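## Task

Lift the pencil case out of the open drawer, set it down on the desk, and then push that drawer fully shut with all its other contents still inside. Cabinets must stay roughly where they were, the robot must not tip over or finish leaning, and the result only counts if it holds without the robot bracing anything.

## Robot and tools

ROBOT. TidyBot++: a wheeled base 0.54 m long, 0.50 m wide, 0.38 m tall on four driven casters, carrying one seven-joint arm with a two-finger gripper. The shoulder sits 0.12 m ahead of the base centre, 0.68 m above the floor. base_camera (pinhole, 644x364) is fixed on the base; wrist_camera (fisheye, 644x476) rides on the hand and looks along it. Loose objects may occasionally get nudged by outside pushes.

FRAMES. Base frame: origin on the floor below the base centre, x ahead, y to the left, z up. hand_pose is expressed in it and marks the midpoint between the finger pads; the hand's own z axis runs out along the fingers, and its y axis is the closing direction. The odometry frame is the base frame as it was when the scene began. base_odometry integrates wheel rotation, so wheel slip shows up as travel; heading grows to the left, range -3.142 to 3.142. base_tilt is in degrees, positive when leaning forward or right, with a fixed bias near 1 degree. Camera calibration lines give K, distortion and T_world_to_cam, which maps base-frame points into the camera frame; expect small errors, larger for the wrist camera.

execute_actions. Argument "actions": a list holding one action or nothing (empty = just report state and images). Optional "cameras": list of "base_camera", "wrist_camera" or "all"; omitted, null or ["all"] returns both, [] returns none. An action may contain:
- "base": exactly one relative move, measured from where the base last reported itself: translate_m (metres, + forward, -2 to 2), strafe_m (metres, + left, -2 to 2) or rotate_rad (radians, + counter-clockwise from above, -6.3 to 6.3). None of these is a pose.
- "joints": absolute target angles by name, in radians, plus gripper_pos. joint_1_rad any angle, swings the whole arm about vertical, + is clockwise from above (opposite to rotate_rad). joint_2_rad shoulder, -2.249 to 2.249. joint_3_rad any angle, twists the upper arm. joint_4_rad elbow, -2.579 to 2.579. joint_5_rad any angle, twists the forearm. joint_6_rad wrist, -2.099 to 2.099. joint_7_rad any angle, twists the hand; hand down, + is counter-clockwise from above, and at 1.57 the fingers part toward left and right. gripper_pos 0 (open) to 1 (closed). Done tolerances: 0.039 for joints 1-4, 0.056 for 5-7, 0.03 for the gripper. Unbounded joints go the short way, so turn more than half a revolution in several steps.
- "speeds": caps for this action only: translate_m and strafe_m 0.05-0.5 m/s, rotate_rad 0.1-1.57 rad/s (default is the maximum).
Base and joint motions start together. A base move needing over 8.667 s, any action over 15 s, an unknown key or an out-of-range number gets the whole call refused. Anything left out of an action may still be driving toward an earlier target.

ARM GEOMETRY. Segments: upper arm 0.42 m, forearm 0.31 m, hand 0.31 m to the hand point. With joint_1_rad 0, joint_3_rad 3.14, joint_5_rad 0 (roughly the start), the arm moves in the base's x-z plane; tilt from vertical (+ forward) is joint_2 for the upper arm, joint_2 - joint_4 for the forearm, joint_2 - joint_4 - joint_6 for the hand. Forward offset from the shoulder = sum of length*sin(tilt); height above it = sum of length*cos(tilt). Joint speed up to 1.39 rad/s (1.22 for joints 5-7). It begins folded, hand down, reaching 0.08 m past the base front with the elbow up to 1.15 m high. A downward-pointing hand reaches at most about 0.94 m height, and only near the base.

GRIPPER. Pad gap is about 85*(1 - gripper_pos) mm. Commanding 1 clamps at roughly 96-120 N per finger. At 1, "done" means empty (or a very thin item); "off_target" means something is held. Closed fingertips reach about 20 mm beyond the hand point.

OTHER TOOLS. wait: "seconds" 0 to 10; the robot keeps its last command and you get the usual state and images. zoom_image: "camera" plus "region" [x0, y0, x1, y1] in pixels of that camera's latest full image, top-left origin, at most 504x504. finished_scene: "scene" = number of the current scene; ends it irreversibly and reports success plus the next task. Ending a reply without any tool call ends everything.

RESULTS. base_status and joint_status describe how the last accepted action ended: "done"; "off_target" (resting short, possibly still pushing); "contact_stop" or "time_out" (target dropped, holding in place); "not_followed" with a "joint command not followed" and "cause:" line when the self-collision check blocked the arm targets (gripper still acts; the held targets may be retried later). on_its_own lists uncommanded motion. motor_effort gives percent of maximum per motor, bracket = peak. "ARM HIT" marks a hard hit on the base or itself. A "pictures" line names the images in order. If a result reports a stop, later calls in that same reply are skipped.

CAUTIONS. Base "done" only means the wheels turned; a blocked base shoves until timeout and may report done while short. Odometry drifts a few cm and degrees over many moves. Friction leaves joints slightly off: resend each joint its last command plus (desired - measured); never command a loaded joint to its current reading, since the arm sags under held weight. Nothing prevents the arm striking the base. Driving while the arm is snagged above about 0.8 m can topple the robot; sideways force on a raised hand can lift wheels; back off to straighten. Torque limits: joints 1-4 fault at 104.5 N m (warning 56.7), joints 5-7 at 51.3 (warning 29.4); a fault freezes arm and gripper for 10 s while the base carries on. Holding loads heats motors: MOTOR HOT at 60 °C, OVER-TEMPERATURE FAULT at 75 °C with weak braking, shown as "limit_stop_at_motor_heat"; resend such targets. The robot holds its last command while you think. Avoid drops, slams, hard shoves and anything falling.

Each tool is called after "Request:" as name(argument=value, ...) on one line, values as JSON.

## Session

Request:
execute_actions(actions=[{"joints":{"joint_6_rad":0.3}}])

Scene clock: 1.50 s.
base_odometry: x=+0.000 y=+0.000 heading=+0.000 (m, m, rad; odometry frame)
base_tilt: forward=+0.0 right=+0.0 (deg)
base_status: not commanded
joint_positions: joint_1_rad=+0.004 joint_2_rad=-0.342 joint_3_rad=+3.171 joint_4_rad=-2.535 joint_5_rad=-0.023 joint_6_rad=+0.294 joint_7_rad=+1.543 gripper_pos=+0.000
joint_status: all done
motor_effort: joint_1_rad=+1(1) joint_2_rad=-7(7) joint_3_rad=+0(0) joint_4_rad=+20(18) joint_5_rad=+0(0) joint_6_rad=+10(9) joint_7_rad=+1(0) (%)
hand_pose: x=+0.5282 y=-0.0149 z=+0.7948 quat_wxyz=(-0.006, +0.812, -0.038, +0.582) (m; base frame)
pictures: base_camera, wrist_camera
camera_calibration (this result's frames):
wrist_camera: T_world_to_cam=[[-0.0193525, -0.997704, -0.0648995, 0.0463773], [-0.319952, 0.0676781, -0.945013, 0.973909], [0.947236, 0.00247636, -0.320528, -0.110042], [0, 0, 0, 1]] pos_world=[0.416738, -0.019369, 0.888095]
Images, in order (width x height): base_camera 644x364, wrist_camera 644x476.

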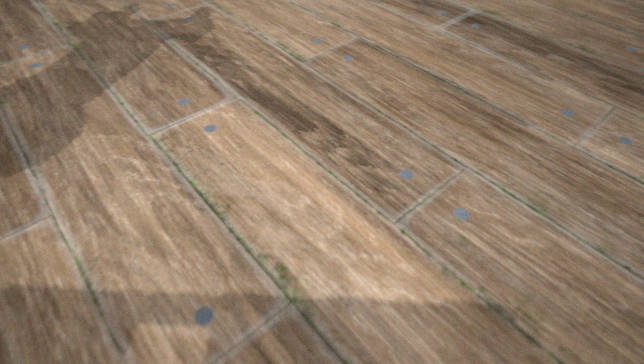

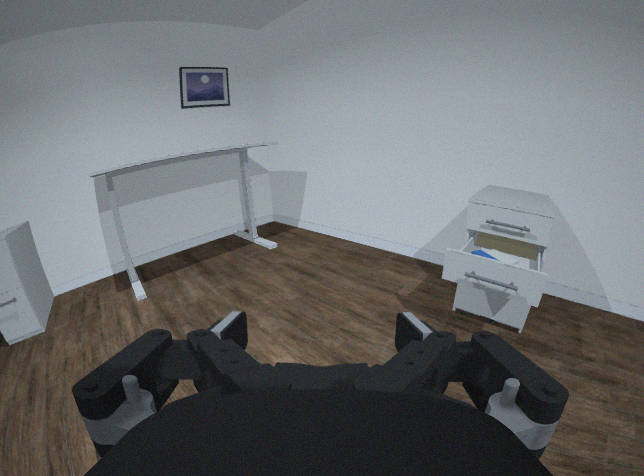

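Request:
execute_actions(actions=[{"base":{"rotate_rad":-0.88},"joints":{"joint_2_rad":0.2,"joint_4_rad":-1.6,"joint_6_rad":-1.2,"joint_3_rad":3.12,"joint_5_rad":0.02}}], cameras=[])

Request:
execute_actions(actions=[{"base":{"strafe_m":0.43}}], cameras=[])

Request:
execute_actions(actions=[{"base":{"translate_m":0.76}}])

Scene clock: 7.70 s.
base_odometry: x=+0.000 y=+0.000 heading=-0.879 (m, m, rad; odometry frame)
base_tilt: forward=+0.0 right=+0.0 (deg)
base_status: done
joint_positions: joint_1_rad=+0.004 joint_2_rad=+0.189 joint_3_rad=+3.141 joint_4_rad=-1.624 joint_5_rad=-0.003 joint_6_rad=-1.172 joint_7_rad=+1.543 gripper_pos=+0.000
joint_status: all done
motor_effort: joint_1_rad=+1(1) joint_2_rad=-25(26) joint_3_rad=+0(1) joint_4_rad=+17(20) joint_5_rad=+0(0) joint_6_rad=+2(10) joint_7_rad=+0(0) (%)
hand_pose: x=+0.5518 y=+0.0006 z=+0.7123 quat_wxyz=(-0.002, +0.997, -0.016, +0.078) (m; base frame)
pictures: none
No camera images: the call's "cameras" was empty. Leave "cameras" out to get every camera's image.

Scene clock: 9.93 s.
base_odometry: x=+0.332 y=+0.274 heading=-0.880 (m, m, rad; odometry frame)
base_tilt: forward=+0.0 right=+0.0 (deg)
base_status: done
joint_positions: joint_1_rad=+0.004 joint_2_rad=+0.189 joint_3_rad=+3.131 joint_4_rad=-1.624 joint_5_rad=+0.003 joint_6_rad=-1.172 joint_7_rad=+1.543 gripper_pos=+0.000
joint_status: not commanded
motor_effort: joint_1_rad=+1(2) joint_2_rad=-25(27) joint_3_rad=-1(3) joint_4_rad=+17(17) joint_5_rad=-1(0) joint_6_rad=+2(2) joint_7_rad=+0(0) (%)
hand_pose: x=+0.5516 y=+0.0031 z=+0.7123 quat_wxyz=(-0.001, +0.997, -0.010, +0.078) (m; base frame)
pictures: none
No camera images: the call's "cameras" was empty. Leave "cameras" out to get every camera's image.

Scene clock: 12.80 s.
base_odometry: x=+0.816 y=-0.312 heading=-0.880 (m, m, rad; odometry frame)
base_tilt: forward=+0.0 right=+0.0 (deg)
base_status: done
joint_positions: joint_1_rad=+0.004 joint_2_rad=+0.196 joint_3_rad=+3.131 joint_4_rad=-1.621 joint_5_rad=+0.003 joint_6_rad=-1.175 joint_7_rad=+1.543 gripper_pos=+0.000
joint_status: not commanded
motor_effort: joint_1_rad=+1(2) joint_2_rad=-26(27) joint_3_rad=-2(2) joint_4_rad=+17(18) joint_5_rad=-1(1) joint_6_rad=+2(3) joint_7_rad=+0(1) (%)
hand_pose: x=+0.5521 y=+0.0031 z=+0.7101 quat_wxyz=(-0.001, +0.997, -0.010, +0.075) (m; base frame)
pictures: base_camera, wrist_camera
camera_calibration (this result's frames):
wrist_camera: T_world_to_cam=[[-0.0141255, -0.999136, -0.0390951, 0.0381118], [-0.988689, 0.0197951, -0.14867, 0.704232], [0.149315, 0.0365528, -0.988114, 0.754615], [0, 0, 0, 1]] pos_world=[0.584129, -0.0034448, 0.851833]
Images, in order (width x height): base_camera 644x364, wrist_camera 644x476.

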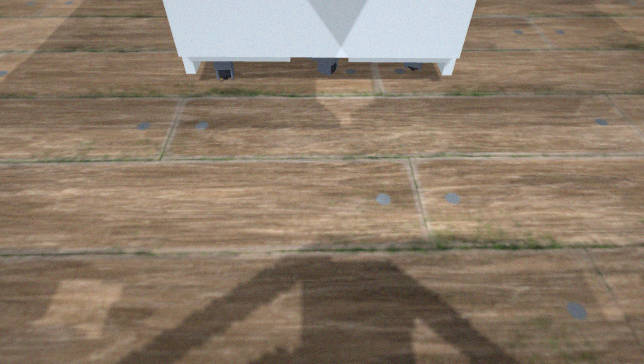

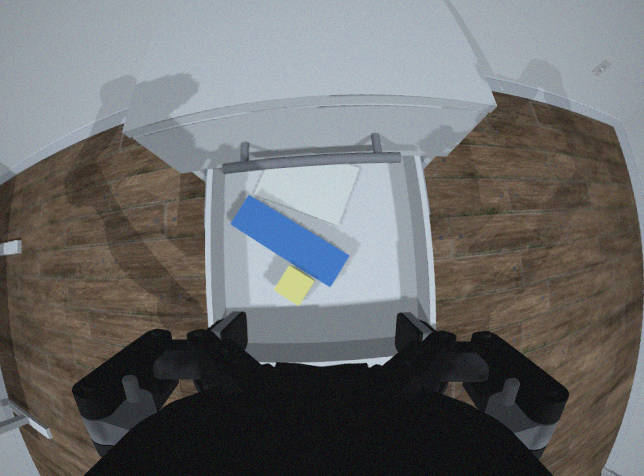

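Request:
execute_actions(actions=[{"base":{"strafe_m":0.055},"joints":{"joint_7_rad":-0.6,"joint_2_rad":0.5,"joint_4_rad":-1.62,"joint_6_rad":-1.0}}], cameras=[])

Request:
execute_actions(actions=[{"base":{"translate_m":0.04},"joints":{"joint_2_rad":0.64,"joint_4_rad":-1.7,"joint_6_rad":-0.8}}], cameras=["wrist_camera"])

Scene clock: 18.17 s.
base_odometry: x=+0.859 y=-0.277 heading=-0.880 (m, m, rad; odometry frame)
base_tilt: forward=+0.0 right=+0.0 (deg)
base_status: done
joint_positions: joint_1_rad=+0.004 joint_2_rad=+0.494 joint_3_rad=+3.127 joint_4_rad=-1.621 joint_5_rad=+0.004 joint_6_rad=-1.030 joint_7_rad=-0.579 gripper_pos=+0.000
joint_status: all done
motor_effort: joint_1_rad=+1(2) joint_2_rad=-34(35) joint_3_rad=-1(3) joint_4_rad=+14(18) joint_5_rad=+0(1) joint_6_rad=+0(3) joint_7_rad=+0(0) (%)
hand_pose: x=+0.5865 y=+0.0053 z=+0.5784 quat_wxyz=(+0.000, +0.481, -0.877, -0.002) (m; base frame)
pictures: none
No camera images: the call's "cameras" was empty. Leave "cameras" out to get every camera's image.

Scene clock: 19.20 s.
base_odometry: x=+0.885 y=-0.307 heading=-0.880 (m, m, rad; odometry frame)
base_tilt: forward=+0.0 right=+0.0 (deg)
base_status: done
joint_positions: joint_1_rad=+0.003 joint_2_rad=+0.571 joint_3_rad=+3.127 joint_4_rad=-1.668 joint_5_rad=+0.004 joint_6_rad=-0.852 joint_7_rad=-0.579 gripper_pos=+0.000
joint_status: joint_2_rad off_target (ended at +0.571, target +0.640); the others done
motor_effort: joint_1_rad=+2(4) joint_2_rad=-24(36) joint_3_rad=+1(3) joint_4_rad=+14(15) joint_5_rad=+0(1) joint_6_rad=+5(8) joint_7_rad=+0(2) (%)
hand_pose: x=+0.6089 y=+0.0058 z=+0.5304 quat_wxyz=(-0.024, +0.480, -0.877, +0.010) (m; base frame)
pictures: wrist_camera
camera_calibration (this result's frames):
wrist_camera: T_world_to_cam=[[-0.840072, 0.537052, -0.0765148, 0.548416], [0.536275, 0.843432, 0.0321189, -0.295634], [0.0817846, -0.0140508, -0.996551, 0.614323], [0, 0, 0, 1]] pos_world=[0.569007, -0.0365491, 0.663661]
Images, in order (width x height): wrist_camera 644x476.

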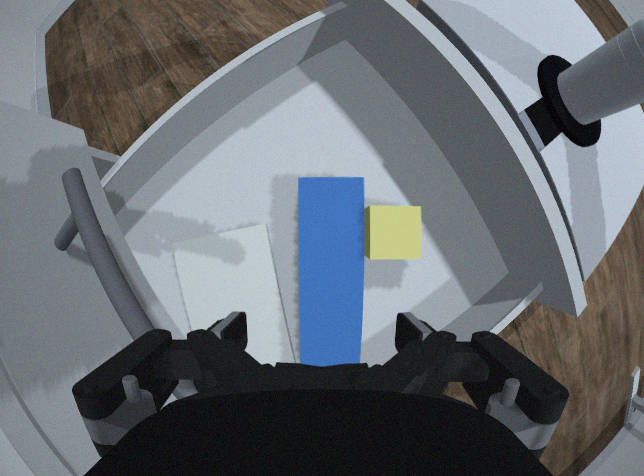

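Request:
execute_actions(actions=[{"base":{"translate_m":-0.04},"joints":{"joint_2_rad":0.55}}], cameras=[])

Request:
execute_actions(actions=[{"joints":{"joint_2_rad":0.7,"joint_4_rad":-1.72,"joint_6_rad":-0.7}}], cameras=["wrist_camera"])

Scene clock: 22.03 s.
base_odometry: x=+0.859 y=-0.277 heading=-0.880 (m, m, rad; odometry frame)
base_tilt: forward=+0.0 right=+0.1 (deg)
base_status: done
joint_positions: joint_1_rad=+0.003 joint_2_rad=+0.554 joint_3_rad=+3.127 joint_4_rad=-1.690 joint_5_rad=+0.004 joint_6_rad=-0.825 joint_7_rad=-0.579 gripper_pos=+0.000
joint_status: all done
motor_effort: joint_1_rad=+1(2) joint_2_rad=-34(41) joint_3_rad=-2(2) joint_4_rad=+13(15) joint_5_rad=+0(1) joint_6_rad=+1(4) joint_7_rad=+0(0) (%)
hand_pose: x=+0.6087 y=+0.0058 z=+0.5333 quat_wxyz=(-0.033, +0.480, -0.876, +0.015) (m; base frame)
pictures: none
No camera images: the call's "cameras" was empty. Leave "cameras" out to get every camera's image.

Scene clock: 23.13 s.
base_odometry: x=+0.859 y=-0.277 heading=-0.880 (m, m, rad; odometry frame)
base_tilt: forward=+0.0 right=+0.0 (deg)
base_status: not commanded
joint_positions: joint_1_rad=+0.003 joint_2_rad=+0.703 joint_3_rad=+3.127 joint_4_rad=-1.700 joint_5_rad=+0.004 joint_6_rad=-0.730 joint_7_rad=-0.579 gripper_pos=+0.000
joint_status: all done
motor_effort: joint_1_rad=+1(1) joint_2_rad=-37(39) joint_3_rad=-1(1) joint_4_rad=+11(13) joint_5_rad=+0(1) joint_6_rad=+0(1) joint_7_rad=+0(0) (%)
hand_pose: x=+0.6054 y=+0.0062 z=+0.4593 quat_wxyz=(-0.006, +0.480, -0.877, -0.001) (m; base frame)
pictures: wrist_camera
camera_calibration (this result's frames):
wrist_camera: T_world_to_cam=[[-0.84232, 0.537474, -0.0402416, 0.524541], [0.537512, 0.843187, 0.0107859, -0.282802], [0.0397283, -0.0125452, -0.999132, 0.570401], [0, 0, 0, 1]] pos_world=[0.57118, -0.0363166, 0.594065]
Images, in order (width x height): wrist_camera 644x476.

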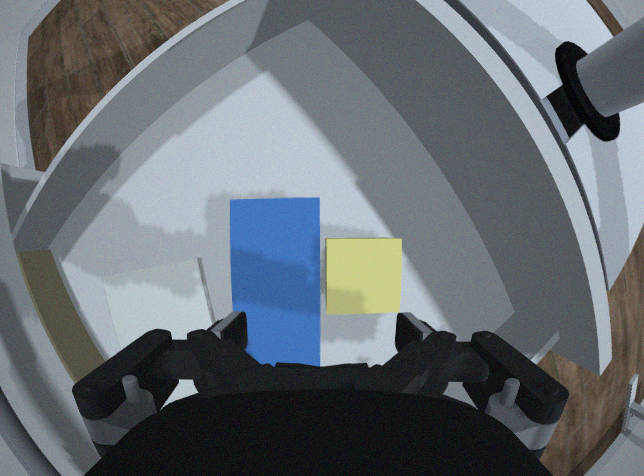

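Request:
execute_actions(actions=[{"base":{"translate_m":0.03},"speeds":{"translate_m":0.05}}], cameras=["wrist_camera"])

Request:
execute_actions(actions=[{"joints":{"joint_2_rad":0.79,"joint_4_rad":-1.74,"joint_6_rad":-0.6}}], cameras=["wrist_camera"])

Scene clock: 26.10 s.
base_odometry: x=+0.878 y=-0.300 heading=-0.880 (m, m, rad; odometry frame)
base_tilt: forward=+0.0 right=+0.0 (deg)
base_status: done
joint_positions: joint_1_rad=+0.003 joint_2_rad=+0.702 joint_3_rad=+3.127 joint_4_rad=-1.701 joint_5_rad=+0.004 joint_6_rad=-0.728 joint_7_rad=-0.579 gripper_pos=+0.000
joint_status: not commanded
motor_effort: joint_1_rad=+1(2) joint_2_rad=-37(39) joint_3_rad=-2(2) joint_4_rad=+11(13) joint_5_rad=+0(0) joint_6_rad=+0(0) joint_7_rad=-1(0) (%)
hand_pose: x=+0.6055 y=+0.0062 z=+0.4595 quat_wxyz=(-0.006, +0.480, -0.877, +0.000) (m; base frame)
pictures: wrist_camera
camera_calibration (this result's frames):
wrist_camera: T_world_to_cam=[[-0.842264, 0.537474, -0.0413945, 0.525137], [0.537496, 0.843187, 0.0115279, -0.283196], [0.0410993, -0.0125399, -0.999076, 0.569758], [0, 0, 0, 1]] pos_world=[0.571104, -0.036315, 0.594234]
Images, in order (width x height): wrist_camera 644x476.

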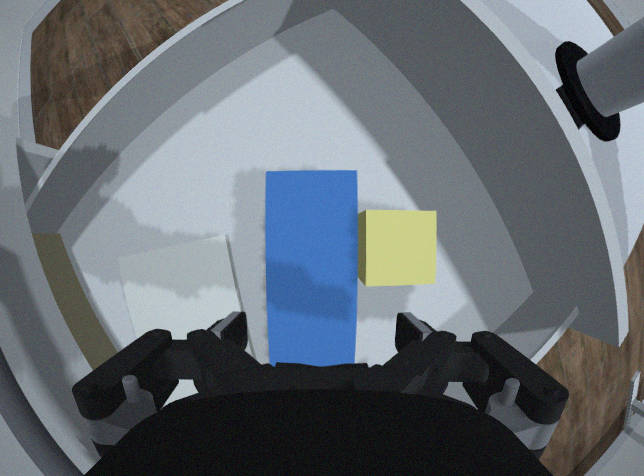

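Scene clock: 27.07 s.
base_odometry: x=+0.878 y=-0.300 heading=-0.880 (m, m, rad; odometry frame)
base_tilt: forward=+0.0 right=+0.0 (deg)
base_status: not commanded
joint_positions: joint_1_rad=+0.003 joint_2_rad=+0.790 joint_3_rad=+3.127 joint_4_rad=-1.718 joint_5_rad=+0.004 joint_6_rad=-0.627 joint_7_rad=-0.579 gripper_pos=+0.000
joint_status: all done
motor_effort: joint_1_rad=+1(1) joint_2_rad=-38(41) joint_3_rad=-1(2) joint_4_rad=+10(14) joint_5_rad=+0(1) joint_6_rad=+0(0) joint_7_rad=+0(0) (%)
hand_pose: x=+0.6059 y=+0.0066 z=+0.4135 quat_wxyz=(-0.005, +0.480, -0.877, -0.002) (m; base frame)
pictures: wrist_camera
camera_calibration (this result's frames):
wrist_camera: T_world_to_cam=[[-0.842127, 0.537987, -0.0373275, 0.521571], [0.538006, 0.842877, 0.0103873, -0.283001], [0.0370507, -0.011335, -0.999249, 0.526341], [0, 0, 0, 1]] pos_world=[0.571984, -0.0360973, 0.548354]
Images, in order (width x height): wrist_camera 644x476.

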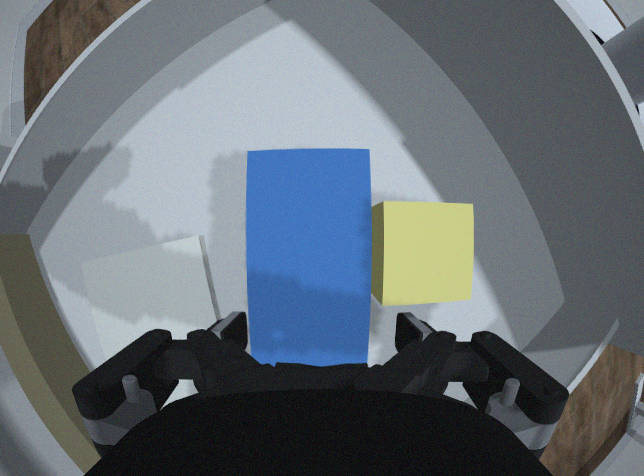

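Request:
execute_actions(actions=[{"joints":{"gripper_pos":1}}], cameras=[])

Request:
execute_actions(actions=[{"joints":{"joint_2_rad":0.69,"joint_4_rad":-1.7,"joint_6_rad":-0.76}}], cameras=[])

Request:
execute_actions(actions=[{"base":{"translate_m":-0.03},"speeds":{"translate_m":0.05}}], cameras=[])

Request:
execute_actions(actions=[{"joints":{"joint_2_rad":0.52,"joint_4_rad":-1.64,"joint_6_rad":-0.99}}], cameras=["wrist_camera"])

Scene clock: 30.27 s.
base_odometry: x=+0.878 y=-0.300 heading=-0.880 (m, m, rad; odometry frame)
base_tilt: forward=+0.0 right=+0.0 (deg)
base_status: not commanded
joint_positions: joint_1_rad=+0.003 joint_2_rad=+0.788 joint_3_rad=+3.127 joint_4_rad=-1.718 joint_5_rad=+0.004 joint_6_rad=-0.627 joint_7_rad=-0.579 gripper_pos=+0.353
joint_status: gripper_pos off_target (ended at +0.353, target +1.000)
motor_effort: joint_1_rad=+1(1) joint_2_rad=-38(39) joint_3_rad=-1(2) joint_4_rad=+9(11) joint_5_rad=+0(1) joint_6_rad=+1(4) joint_7_rad=+1(1) (%)
hand_pose: x=+0.6063 y=+0.0066 z=+0.4143 quat_wxyz=(-0.005, +0.480, -0.877, -0.002) (m; base frame)
pictures: none
No camera images: the call's "cameras" was empty. Leave "cameras" out to get every camera's image.

Scene clock: 31.23 s.
base_odometry: x=+0.878 y=-0.300 heading=-0.880 (m, m, rad; odometry frame)
base_tilt: forward=+0.0 right=+0.0 (deg)
base_status: not commanded
joint_positions: joint_1_rad=+0.003 joint_2_rad=+0.692 joint_3_rad=+3.127 joint_4_rad=-1.716 joint_5_rad=+0.004 joint_6_rad=-0.734 joint_7_rad=-0.579 gripper_pos=+0.353
joint_status: all done
motor_effort: joint_1_rad=+1(1) joint_2_rad=-37(40) joint_3_rad=-1(2) joint_4_rad=+12(12) joint_5_rad=+0(0) joint_6_rad=+0(0) joint_7_rad=+0(1) (%)
hand_pose: x=+0.5977 y=+0.0062 z=+0.4611 quat_wxyz=(-0.001, +0.480, -0.877, -0.003) (m; base frame)
pictures: none
No camera images: the call's "cameras" was empty. Leave "cameras" out to get every camera's image.

Scene clock: 32.30 s.
base_odometry: x=+0.859 y=-0.277 heading=-0.880 (m, m, rad; odometry frame)
base_tilt: forward=+0.0 right=+0.1 (deg)
base_status: done
joint_positions: joint_1_rad=+0.003 joint_2_rad=+0.692 joint_3_rad=+3.127 joint_4_rad=-1.715 joint_5_rad=+0.004 joint_6_rad=-0.736 joint_7_rad=-0.579 gripper_pos=+0.353
joint_status: not commanded
motor_effort: joint_1_rad=+1(4) joint_2_rad=-38(40) joint_3_rad=-1(3) joint_4_rad=+11(12) joint_5_rad=+0(0) joint_6_rad=+0(1) joint_7_rad=+0(0) (%)
hand_pose: x=+0.5974 y=+0.0062 z=+0.4612 quat_wxyz=(-0.001, +0.480, -0.877, -0.003) (m; base frame)
pictures: none
No camera images: the call's "cameras" was empty. Leave "cameras" out to get every camera's image.

Scene clock: 33.63 s.
base_odometry: x=+0.859 y=-0.277 heading=-0.880 (m, m, rad; odometry frame)
base_tilt: forward=+0.0 right=+0.0 (deg)
base_status: not commanded
joint_positions: joint_1_rad=+0.003 joint_2_rad=+0.519 joint_3_rad=+3.127 joint_4_rad=-1.661 joint_5_rad=+0.004 joint_6_rad=-0.962 joint_7_rad=-0.579 gripper_pos=+0.353
joint_status: all done
motor_effort: joint_1_rad=+1(0) joint_2_rad=-34(39) joint_3_rad=+0(2) joint_4_rad=+14(15) joint_5_rad=+0(0) joint_6_rad=+0(1) joint_7_rad=+0(1) (%)
hand_pose: x=+0.5854 y=+0.0054 z=+0.5563 quat_wxyz=(-0.001, +0.481, -0.877, -0.002) (m; base frame)
pictures: wrist_camera
camera_calibration (this result's frames):
wrist_camera: T_world_to_cam=[[-0.843109, 0.536637, -0.0344593, 0.509293], [0.536845, 0.843673, 0.0036772, -0.268068], [0.0310457, -0.015399, -0.999399, 0.673409], [0, 0, 0, 1]] pos_world=[0.552394, -0.0367739, 0.691541]
Images, in order (width x height): wrist_camera 644x476.

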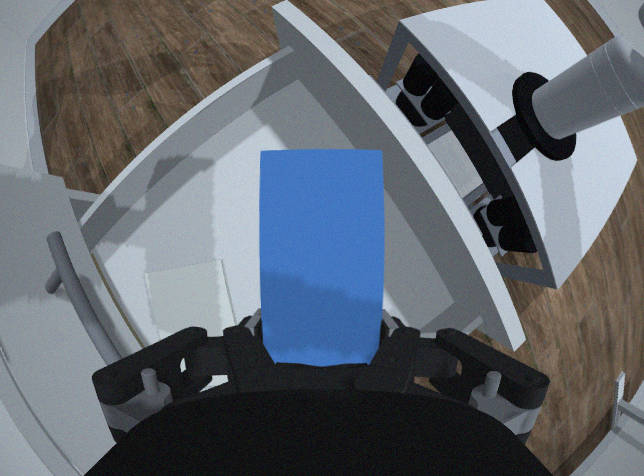

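Request:
execute_actions(actions=[{"base":{"translate_m":-0.33}}], cameras=[])

Request:
execute_actions(actions=[{"base":{"rotate_rad":1.62},"joints":{"joint_2_rad":0.28,"joint_4_rad":-0.42,"joint_6_rad":-1.75,"joint_7_rad":0.02}}], cameras=[])

Request:
execute_actions(actions=[{"base":{"translate_m":0.8}}], cameras=[])

Request:
execute_actions(actions=[{"base":{"strafe_m":-0.5}}])

Scene clock: 38.20 s.
base_odometry: x=+0.649 y=-0.022 heading=-0.880 (m, m, rad; odometry frame)
base_tilt: forward=+0.0 right=+0.0 (deg)
base_status: done
joint_positions: joint_1_rad=+0.003 joint_2_rad=+0.519 joint_3_rad=+3.127 joint_4_rad=-1.659 joint_5_rad=+0.004 joint_6_rad=-0.965 joint_7_rad=-0.579 gripper_pos=+0.353
joint_status: not commanded
motor_effort: joint_1_rad=+1(1) joint_2_rad=-34(37) joint_3_rad=-1(1) joint_4_rad=+14(16) joint_5_rad=+0(0) joint_6_rad=+0(0) joint_7_rad=-1(0) (%)
hand_pose: x=+0.5851 y=+0.0054 z=+0.5565 quat_wxyz=(+0.000, +0.481, -0.877, -0.002) (m; base frame)
pictures: none
No camera images: the call's "cameras" was empty. Leave "cameras" out to get every camera's image.

Scene clock: 40.70 s.
base_odometry: x=+0.649 y=-0.022 heading=+0.740 (m, m, rad; odometry frame)
base_tilt: forward=+0.0 right=+0.1 (deg)
base_status: done
joint_positions: joint_1_rad=-0.011 joint_2_rad=+0.286 joint_3_rad=+3.117 joint_4_rad=-0.443 joint_5_rad=+0.005 joint_6_rad=-1.722 joint_7_rad=-0.021 gripper_pos=+0.353
joint_status: all done
motor_effort: joint_1_rad=+1(7) joint_2_rad=-27(43) joint_3_rad=-1(5) joint_4_rad=+15(17) joint_5_rad=-1(2) joint_6_rad=+7(7) joint_7_rad=+0(0) (%)
hand_pose: x=+0.6448 y=+0.0152 z=+1.0804 quat_wxyz=(-0.247, +0.668, -0.662, +0.232) (m; base frame)
pictures: none
No camera images: the call's "cameras" was empty. Leave "cameras" out to get every camera's image.

Scene clock: 43.67 s.
base_odometry: x=+1.239 y=+0.518 heading=+0.740 (m, m, rad; odometry frame)
base_tilt: forward=+0.0 right=+0.0 (deg)
base_status: done
joint_positions: joint_1_rad=-0.011 joint_2_rad=+0.286 joint_3_rad=+3.117 joint_4_rad=-0.442 joint_5_rad=+0.005 joint_6_rad=-1.725 joint_7_rad=-0.021 gripper_pos=+0.353
joint_status: not commanded
motor_effort: joint_1_rad=+0(2) joint_2_rad=-26(31) joint_3_rad=-1(2) joint_4_rad=+14(17) joint_5_rad=+0(0) joint_6_rad=+6(7) joint_7_rad=+0(1) (%)
hand_pose: x=+0.6444 y=+0.0152 z=+1.0798 quat_wxyz=(-0.246, +0.668, -0.663, +0.231) (m; base frame)
pictures: none
No camera images: the call's "cameras" was empty. Leave "cameras" out to get every camera's image.

Scene clock: 46.03 s.
base_odometry: x=+1.577 y=+0.149 heading=+0.741 (m, m, rad; odometry frame)
base_tilt: forward=+0.0 right=+0.0 (deg)
base_status: done
joint_positions: joint_1_rad=-0.003 joint_2_rad=+0.286 joint_3_rad=+3.117 joint_4_rad=-0.442 joint_5_rad=+0.006 joint_6_rad=-1.725 joint_7_rad=-0.021 gripper_pos=+0.353
joint_status: not commanded
motor_effort: joint_1_rad=+0(2) joint_2_rad=-27(28) joint_3_rad=-1(2) joint_4_rad=+15(15) joint_5_rad=+0(1) joint_6_rad=+7(7) joint_7_rad=+0(1) (%)
hand_pose: x=+0.6444 y=+0.0106 z=+1.0798 quat_wxyz=(-0.245, +0.666, -0.666, +0.232) (m; base frame)
pictures: base_camera, wrist_camera
camera_calibration (this result's frames):
wrist_camera: T_world_to_cam=[[-0.748763, 0.005308, -0.662817, 1.1976], [-0.00695833, 0.99985, 0.0158676, 0.0295337], [0.662802, 0.0164932, -0.748613, 0.516576], [0, 0, 0, 1]] pos_world=[0.554532, -0.0444061, 1.18003]
Images, in order (width x height): base_camera 644x364, wrist_camera 644x476.

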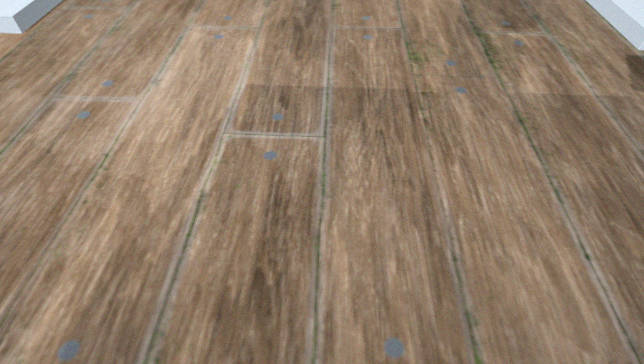

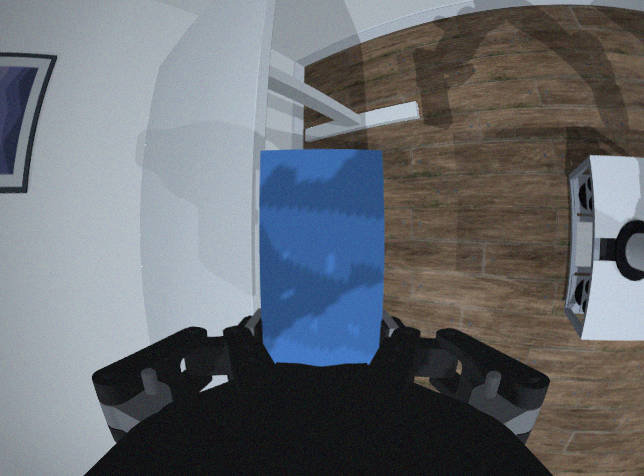

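Request:
execute_actions(actions=[{"base":{"translate_m":0.45}}], cameras=[])

Request:
execute_actions(actions=[{"joints":{"joint_6_rad":-2.095}}], cameras=[])

Request:
execute_actions(actions=[{"joints":{"joint_4_rad":-0.58}}], cameras=["wrist_camera"])

Scene clock: 51.63 s.
base_odometry: x=+1.909 y=+0.452 heading=+0.740 (m, m, rad; odometry frame)
base_tilt: forward=+0.0 right=+0.1 (deg)
base_status: done
joint_positions: joint_1_rad=-0.003 joint_2_rad=+0.290 joint_3_rad=+3.117 joint_4_rad=-0.442 joint_5_rad=+0.006 joint_6_rad=-1.726 joint_7_rad=-0.021 gripper_pos=+0.353
joint_status: not commanded
motor_effort: joint_1_rad=+1(2) joint_2_rad=-28(31) joint_3_rad=-1(1) joint_4_rad=+16(17) joint_5_rad=+0(0) joint_6_rad=+7(7) joint_7_rad=+0(0) (%)
hand_pose: x=+0.6456 y=+0.0106 z=+1.0778 quat_wxyz=(-0.243, +0.666, -0.666, +0.231) (m; base frame)
pictures: none
No camera images: the call's "cameras" was empty. Leave "cameras" out to get every camera's image.

Scene clock: 52.47 s.
base_odometry: x=+1.909 y=+0.452 heading=+0.740 (m, m, rad; odometry frame)
base_tilt: forward=+0.0 right=+0.1 (deg)
base_status: not commanded
joint_positions: joint_1_rad=-0.003 joint_2_rad=+0.287 joint_3_rad=+3.117 joint_4_rad=-0.441 joint_5_rad=+0.006 joint_6_rad=-2.091 joint_7_rad=-0.021 gripper_pos=+0.353
joint_status: all done
motor_effort: joint_1_rad=+1(1) joint_2_rad=-25(28) joint_3_rad=-1(1) joint_4_rad=+13(15) joint_5_rad=+0(0) joint_6_rad=+4(6) joint_7_rad=+0(0) (%)
hand_pose: x=+0.5456 y=+0.0086 z=+1.0247 quat_wxyz=(-0.117, +0.698, -0.698, +0.110) (m; base frame)
pictures: none
No camera images: the call's "cameras" was empty. Leave "cameras" out to get every camera's image.

Scene clock: 53.53 s.
base_odometry: x=+1.909 y=+0.452 heading=+0.740 (m, m, rad; odometry frame)
base_tilt: forward=+0.0 right=+0.1 (deg)
base_status: not commanded
joint_positions: joint_1_rad=-0.003 joint_2_rad=+0.287 joint_3_rad=+3.117 joint_4_rad=-0.561 joint_5_rad=+0.006 joint_6_rad=-2.091 joint_7_rad=-0.021 gripper_pos=+0.353
joint_status: all done
motor_effort: joint_1_rad=+1(0) joint_2_rad=-26(28) joint_3_rad=-1(1) joint_4_rad=+14(13) joint_5_rad=+0(0) joint_6_rad=+3(4) joint_7_rad=+0(0) (%)
hand_pose: x=+0.5359 y=+0.0086 z=+0.9886 quat_wxyz=(-0.074, +0.704, -0.703, +0.069) (m; base frame)
pictures: wrist_camera
camera_calibration (this result's frames):
wrist_camera: T_world_to_cam=[[-0.97158, -0.00141549, -0.236707, 0.754158], [-0.0031201, 0.999972, 0.00682691, 0.0391425], [0.236691, 0.00737144, -0.971557, 0.969068], [0, 0, 0, 1]] pos_world=[0.503478, -0.0452174, 1.11975]
Images, in order (width x height): wrist_camera 644x476.

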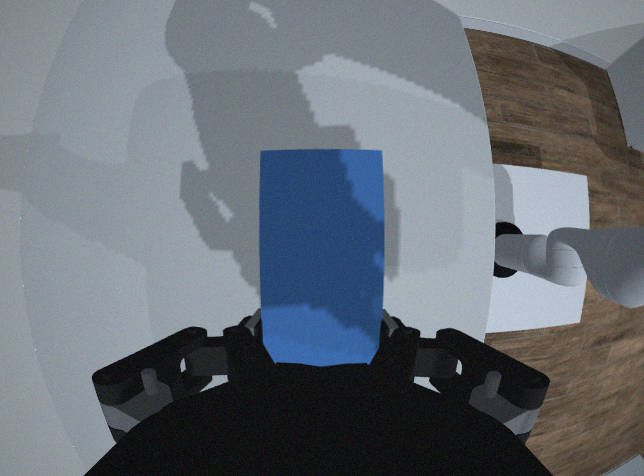

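Request:
execute_actions(actions=[{"base":{"translate_m":0.03},"joints":{"joint_4_rad":-0.66}}], cameras=["wrist_camera"])

Scene clock: 55.17 s.
base_odometry: x=+1.932 y=+0.473 heading=+0.740 (m, m, rad; odometry frame)
base_tilt: forward=+0.0 right=+0.0 (deg)
base_status: done
joint_positions: joint_1_rad=-0.003 joint_2_rad=+0.274 joint_3_rad=+3.117 joint_4_rad=-0.622 joint_5_rad=+0.006 joint_6_rad=-2.091 joint_7_rad=-0.021 gripper_pos=+0.353
joint_status: all done
motor_effort: joint_1_rad=+1(1) joint_2_rad=-21(28) joint_3_rad=-1(1) joint_4_rad=+11(15) joint_5_rad=+0(1) joint_6_rad=+1(4) joint_7_rad=+0(0) (%)
hand_pose: x=+0.5257 y=+0.0085 z=+0.9760 quat_wxyz=(-0.057, +0.706, -0.704, +0.053) (m; base frame)
pictures: wrist_camera
camera_calibration (this result's frames):
wrist_camera: T_world_to_cam=[[-0.981763, -0.00215559, -0.190095, 0.701096], [-0.00324481, 0.99998, 0.00541882, 0.0406936], [0.190079, 0.00593682, -0.981751, 0.99374], [0, 0, 0, 1]] pos_world=[0.499553, -0.0450811, 1.10866]
Images, in order (width x height): wrist_camera 644x476.

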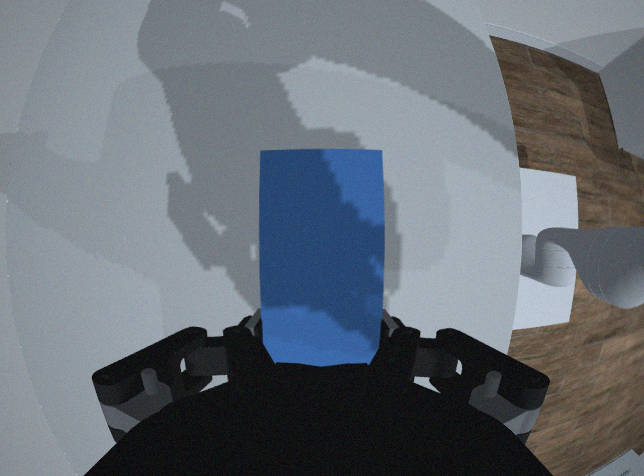

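Request:
execute_actions(actions=[{"joints":{"gripper_pos":0}}], cameras=[])

Request:
execute_actions(actions=[{"joints":{"joint_4_rad":-0.35}}], cameras=["wrist_camera"])

Request:
execute_actions(actions=[{"base":{"translate_m":-0.55}}], cameras=[])

Request:
execute_actions(actions=[{"base":{"strafe_m":0.5},"joints":{"joint_4_rad":-2.18,"joint_6_rad":0.3,"joint_7_rad":1.58,"gripper_pos":1}}], cameras=[])

Request:
execute_actions(actions=[{"base":{"translate_m":-0.83},"joints":{"joint_2_rad":0.85,"joint_6_rad":0.9}}], cameras=[])

Request:
execute_actions(actions=[{"base":{"rotate_rad":-1.57}}])

Request:
execute_actions(actions=[{"base":{"translate_m":0.33},"speeds":{"translate_m":0.08}}])

Scene clock: 60.03 s.
base_odometry: x=+1.932 y=+0.473 heading=+0.740 (m, m, rad; odometry frame)
base_tilt: forward=+0.0 right=+0.0 (deg)
base_status: not commanded
joint_positions: joint_1_rad=-0.003 joint_2_rad=+0.275 joint_3_rad=+3.117 joint_4_rad=-0.637 joint_5_rad=+0.006 joint_6_rad=-2.091 joint_7_rad=-0.021 gripper_pos=+0.000
joint_status: all done
motor_effort: joint_1_rad=+1(1) joint_2_rad=-26(27) joint_3_rad=-1(1) joint_4_rad=+14(14) joint_5_rad=+0(0) joint_6_rad=+2(2) joint_7_rad=+0(1) (%)
hand_pose: x=+0.5243 y=+0.0085 z=+0.9710 quat_wxyz=(-0.051, +0.706, -0.705, +0.047) (m; base frame)
pictures: none
No camera images: the call's "cameras" was empty. Leave "cameras" out to get every camera's image.

Scene clock: 61.43 s.
base_odometry: x=+1.932 y=+0.473 heading=+0.740 (m, m, rad; odometry frame)
base_tilt: forward=+0.0 right=+0.0 (deg)
base_status: not commanded
joint_positions: joint_1_rad=-0.003 joint_2_rad=+0.276 joint_3_rad=+3.117 joint_4_rad=-0.372 joint_5_rad=+0.006 joint_6_rad=-2.091 joint_7_rad=-0.021 gripper_pos=+0.000
joint_status: all done
motor_effort: joint_1_rad=+1(1) joint_2_rad=-24(27) joint_3_rad=-1(1) joint_4_rad=+13(15) joint_5_rad=-1(0) joint_6_rad=+4(4) joint_7_rad=+0(0) (%)
hand_pose: x=+0.5447 y=+0.0085 z=+1.0511 quat_wxyz=(-0.145, +0.693, -0.693, +0.137) (m; base frame)
pictures: wrist_camera
camera_calibration (this result's frames):
wrist_camera: T_world_to_cam=[[-0.905277, 0.00143912, -0.42482, 0.939081], [-0.00364829, 0.999931, 0.0111617, 0.0345478], [0.424806, 0.0116543, -0.905209, 0.855454], [0, 0, 0, 1]] pos_world=[0.486852, -0.0458666, 1.17292]
Images, in order (width x height): wrist_camera 644x476.

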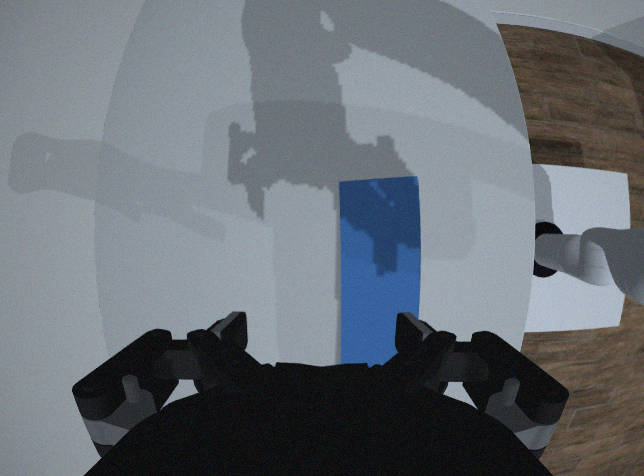

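Scene clock: 64.10 s.
base_odometry: x=+1.525 y=+0.101 heading=+0.740 (m, m, rad; odometry frame)
base_tilt: forward=+0.0 right=+0.1 (deg)
base_status: done
joint_positions: joint_1_rad=-0.002 joint_2_rad=+0.273 joint_3_rad=+3.117 joint_4_rad=-0.370 joint_5_rad=+0.007 joint_6_rad=-2.091 joint_7_rad=-0.021 gripper_pos=+0.000
joint_status: not commanded
motor_effort: joint_1_rad=+1(4) joint_2_rad=-24(28) joint_3_rad=-1(1) joint_4_rad=+13(14) joint_5_rad=+0(1) joint_6_rad=+4(5) joint_7_rad=-1(0) (%)
hand_pose: x=+0.5440 y=+0.0081 z=+1.0527 quat_wxyz=(-0.147, +0.692, -0.693, +0.139) (m; base frame)
pictures: none
No camera images: the call's "cameras" was empty. Leave "cameras" out to get every camera's image.

Scene clock: 67.30 s.
base_odometry: x=+1.188 y=+0.470 heading=+0.741 (m, m, rad; odometry frame)
base_tilt: forward=+0.0 right=+0.0 (deg)
base_status: done
joint_positions: joint_1_rad=-0.003 joint_2_rad=+0.274 joint_3_rad=+3.117 joint_4_rad=-2.157 joint_5_rad=+0.007 joint_6_rad=+0.270 joint_7_rad=+1.540 gripper_pos=+0.999
joint_status: all done
motor_effort: joint_1_rad=+1(5) joint_2_rad=-27(33) joint_3_rad=-1(3) joint_4_rad=+15(20) joint_5_rad=+0(0) joint_6_rad=+8(9) joint_7_rad=-1(0) (%)
hand_pose: x=+0.6959 y=+0.0171 z=+0.6756 quat_wxyz=(-0.016, +0.882, +0.000, +0.471) (m; base frame)
pictures: none
No camera images: the call's "cameras" was empty. Leave "cameras" out to get every camera's image.

Scene clock: 70.30 s.
base_odometry: x=+0.575 y=-0.090 heading=+0.741 (m, m, rad; odometry frame)
base_tilt: forward=+0.0 right=+0.0 (deg)
base_status: done
joint_positions: joint_1_rad=-0.003 joint_2_rad=+0.844 joint_3_rad=+3.117 joint_4_rad=-2.163 joint_5_rad=+0.007 joint_6_rad=+0.870 joint_7_rad=+1.540 gripper_pos=+0.999
joint_status: all done
motor_effort: joint_1_rad=+1(1) joint_2_rad=-37(38) joint_3_rad=-2(2) joint_4_rad=+7(15) joint_5_rad=+0(0) joint_6_rad=+8(9) joint_7_rad=+0(1) (%)
hand_pose: x=+0.7380 y=+0.0184 z=+0.4836 quat_wxyz=(-0.021, +0.876, -0.006, +0.481) (m; base frame)
pictures: none
No camera images: the call's "cameras" was empty. Leave "cameras" out to get every camera's image.

Scene clock: 72.67 s.
base_odometry: x=+0.575 y=-0.090 heading=-0.829 (m, m, rad; odometry frame)
base_tilt: forward=+0.0 right=+0.0 (deg)
base_status: done
joint_positions: joint_1_rad=+0.012 joint_2_rad=+0.844 joint_3_rad=+3.122 joint_4_rad=-2.163 joint_5_rad=+0.007 joint_6_rad=+0.874 joint_7_rad=+1.540 gripper_pos=+0.999
joint_status: not commanded
motor_effort: joint_1_rad=+1(5) joint_2_rad=-36(37) joint_3_rad=-1(5) joint_4_rad=+6(7) joint_5_rad=+0(1) joint_6_rad=+9(8) joint_7_rad=-1(1) (%)
hand_pose: x=+0.7389 y=+0.0065 z=+0.4844 quat_wxyz=(-0.015, +0.875, -0.013, +0.483) (m; base frame)
pictures: base_camera, wrist_camera
camera_calibration (this result's frames):
wrist_camera: T_world_to_cam=[[0.0226258, -0.99805, -0.0581695, 0.0173534], [-0.533258, 0.0371682, -0.845136, 0.85598], [0.84565, 0.0501412, -0.531377, -0.232253], [0, 0, 0, 1]] pos_world=[0.65247, -0.00285028, 0.601014]
Images, in order (width x height): base_camera 644x364, wrist_camera 644x476.

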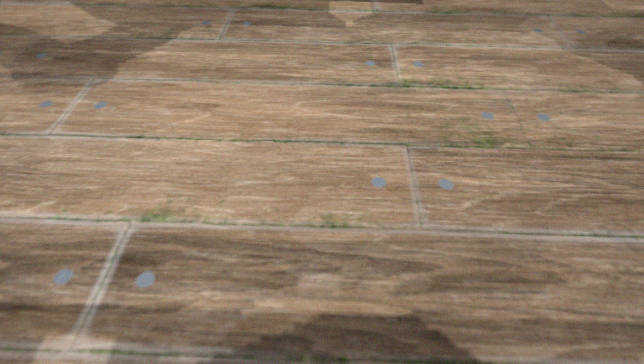

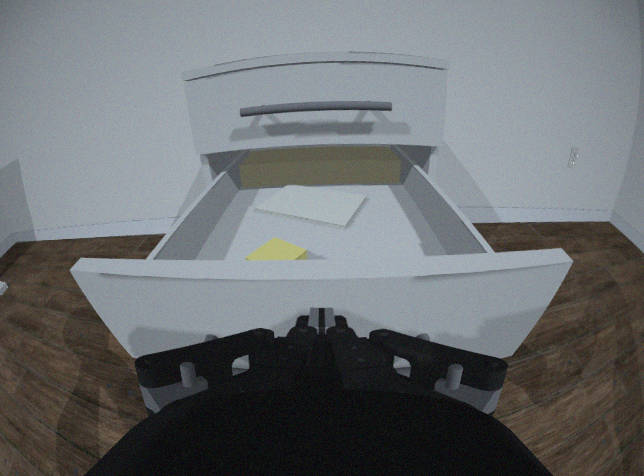

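Scene clock: 77.27 s.
base_odometry: x=+0.798 y=-0.333 heading=-0.830 (m, m, rad; odometry frame)
base_tilt: forward=+0.0 right=+0.1 (deg)
base_status: done
joint_positions: joint_1_rad=+0.012 joint_2_rad=+0.847 joint_3_rad=+3.122 joint_4_rad=-2.212 joint_5_rad=+0.007 joint_6_rad=+0.874 joint_7_rad=+1.540 gripper_pos=+0.999
joint_status: not commanded
motor_effort: joint_1_rad=+1(2) joint_2_rad=-37(39) joint_3_rad=-1(3) joint_4_rad=+13(22) joint_5_rad=+0(1) joint_6_rad=+11(14) joint_7_rad=+0(1) (%)
hand_pose: x=+0.7143 y=+0.0067 z=+0.4681 quat_wxyz=(-0.015, +0.888, -0.013, +0.460) (m; base frame)
pictures: base_camera, wrist_camera
camera_calibration (this result's frames):
wrist_camera: T_world_to_cam=[[0.0202754, -0.998035, -0.0592915, 0.0193637], [-0.57682, 0.0367615, -0.816044, 0.84656], [0.81662, 0.0507461, -0.574941, -0.17905], [0, 0, 0, 1]] pos_world=[0.634136, -0.00270901, 0.589035]
Images, in order (width x height): base_camera 644x364, wrist_camera 644x476.

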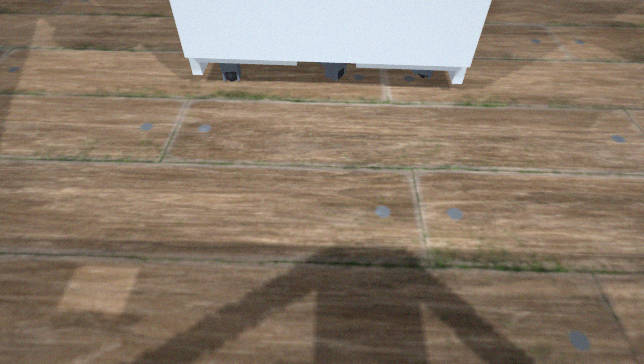

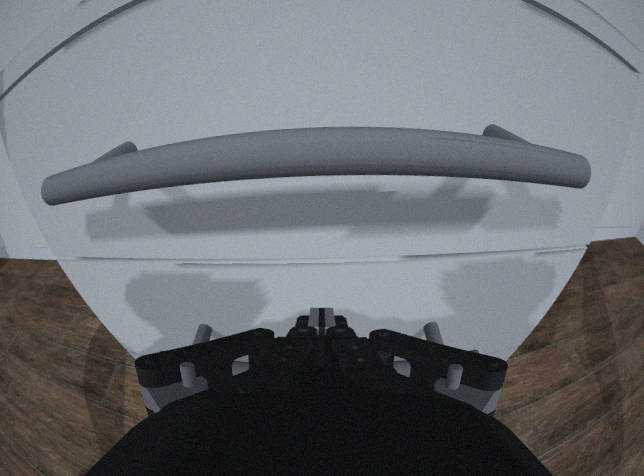

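Request:
execute_actions(actions=[{"base":{"translate_m":-0.1}}])

Request:
finished_scene(scene=2)

Scene clock: 79.17 s.
base_odometry: x=+0.731 y=-0.260 heading=-0.830 (m, m, rad; odometry frame)
base_tilt: forward=+0.0 right=+0.1 (deg)
base_status: done
joint_positions: joint_1_rad=+0.012 joint_2_rad=+0.847 joint_3_rad=+3.122 joint_4_rad=-2.182 joint_5_rad=+0.007 joint_6_rad=+0.874 joint_7_rad=+1.540 gripper_pos=+0.999
joint_status: not commanded
motor_effort: joint_1_rad=+1(2) joint_2_rad=-36(38) joint_3_rad=-2(2) joint_4_rad=+7(13) joint_5_rad=+0(0) joint_6_rad=+8(11) joint_7_rad=+0(0) (%)
hand_pose: x=+0.7294 y=+0.0066 z=+0.4770 quat_wxyz=(-0.015, +0.880, -0.013, +0.474) (m; base frame)
pictures: base_camera, wrist_camera
camera_calibration (this result's frames):
wrist_camera: T_world_to_cam=[[0.0216713, -0.998042, -0.0586655, 0.0181572], [-0.55097, 0.0370418, -0.833703, 0.852155], [0.834244, 0.0503904, -0.549089, -0.211413], [0, 0, 0, 1]] pos_world=[0.645489, -0.00279059, 0.595425]
Images, in order (width x height): base_camera 644x364, wrist_camera 644x476.

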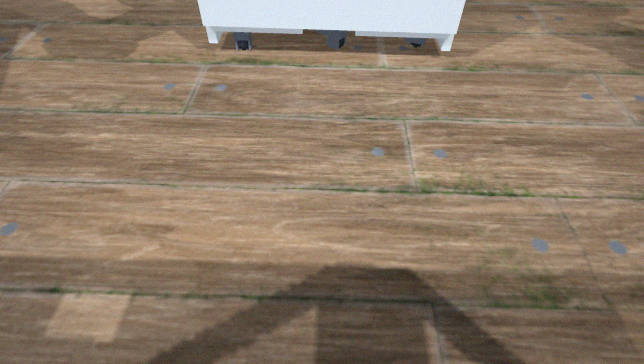

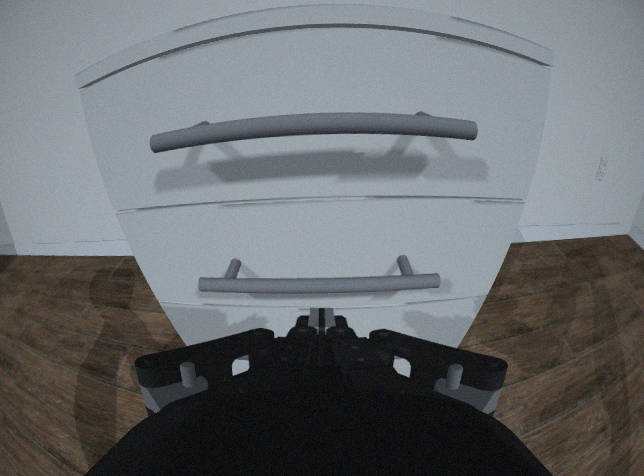

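The scene is finished: the task was done.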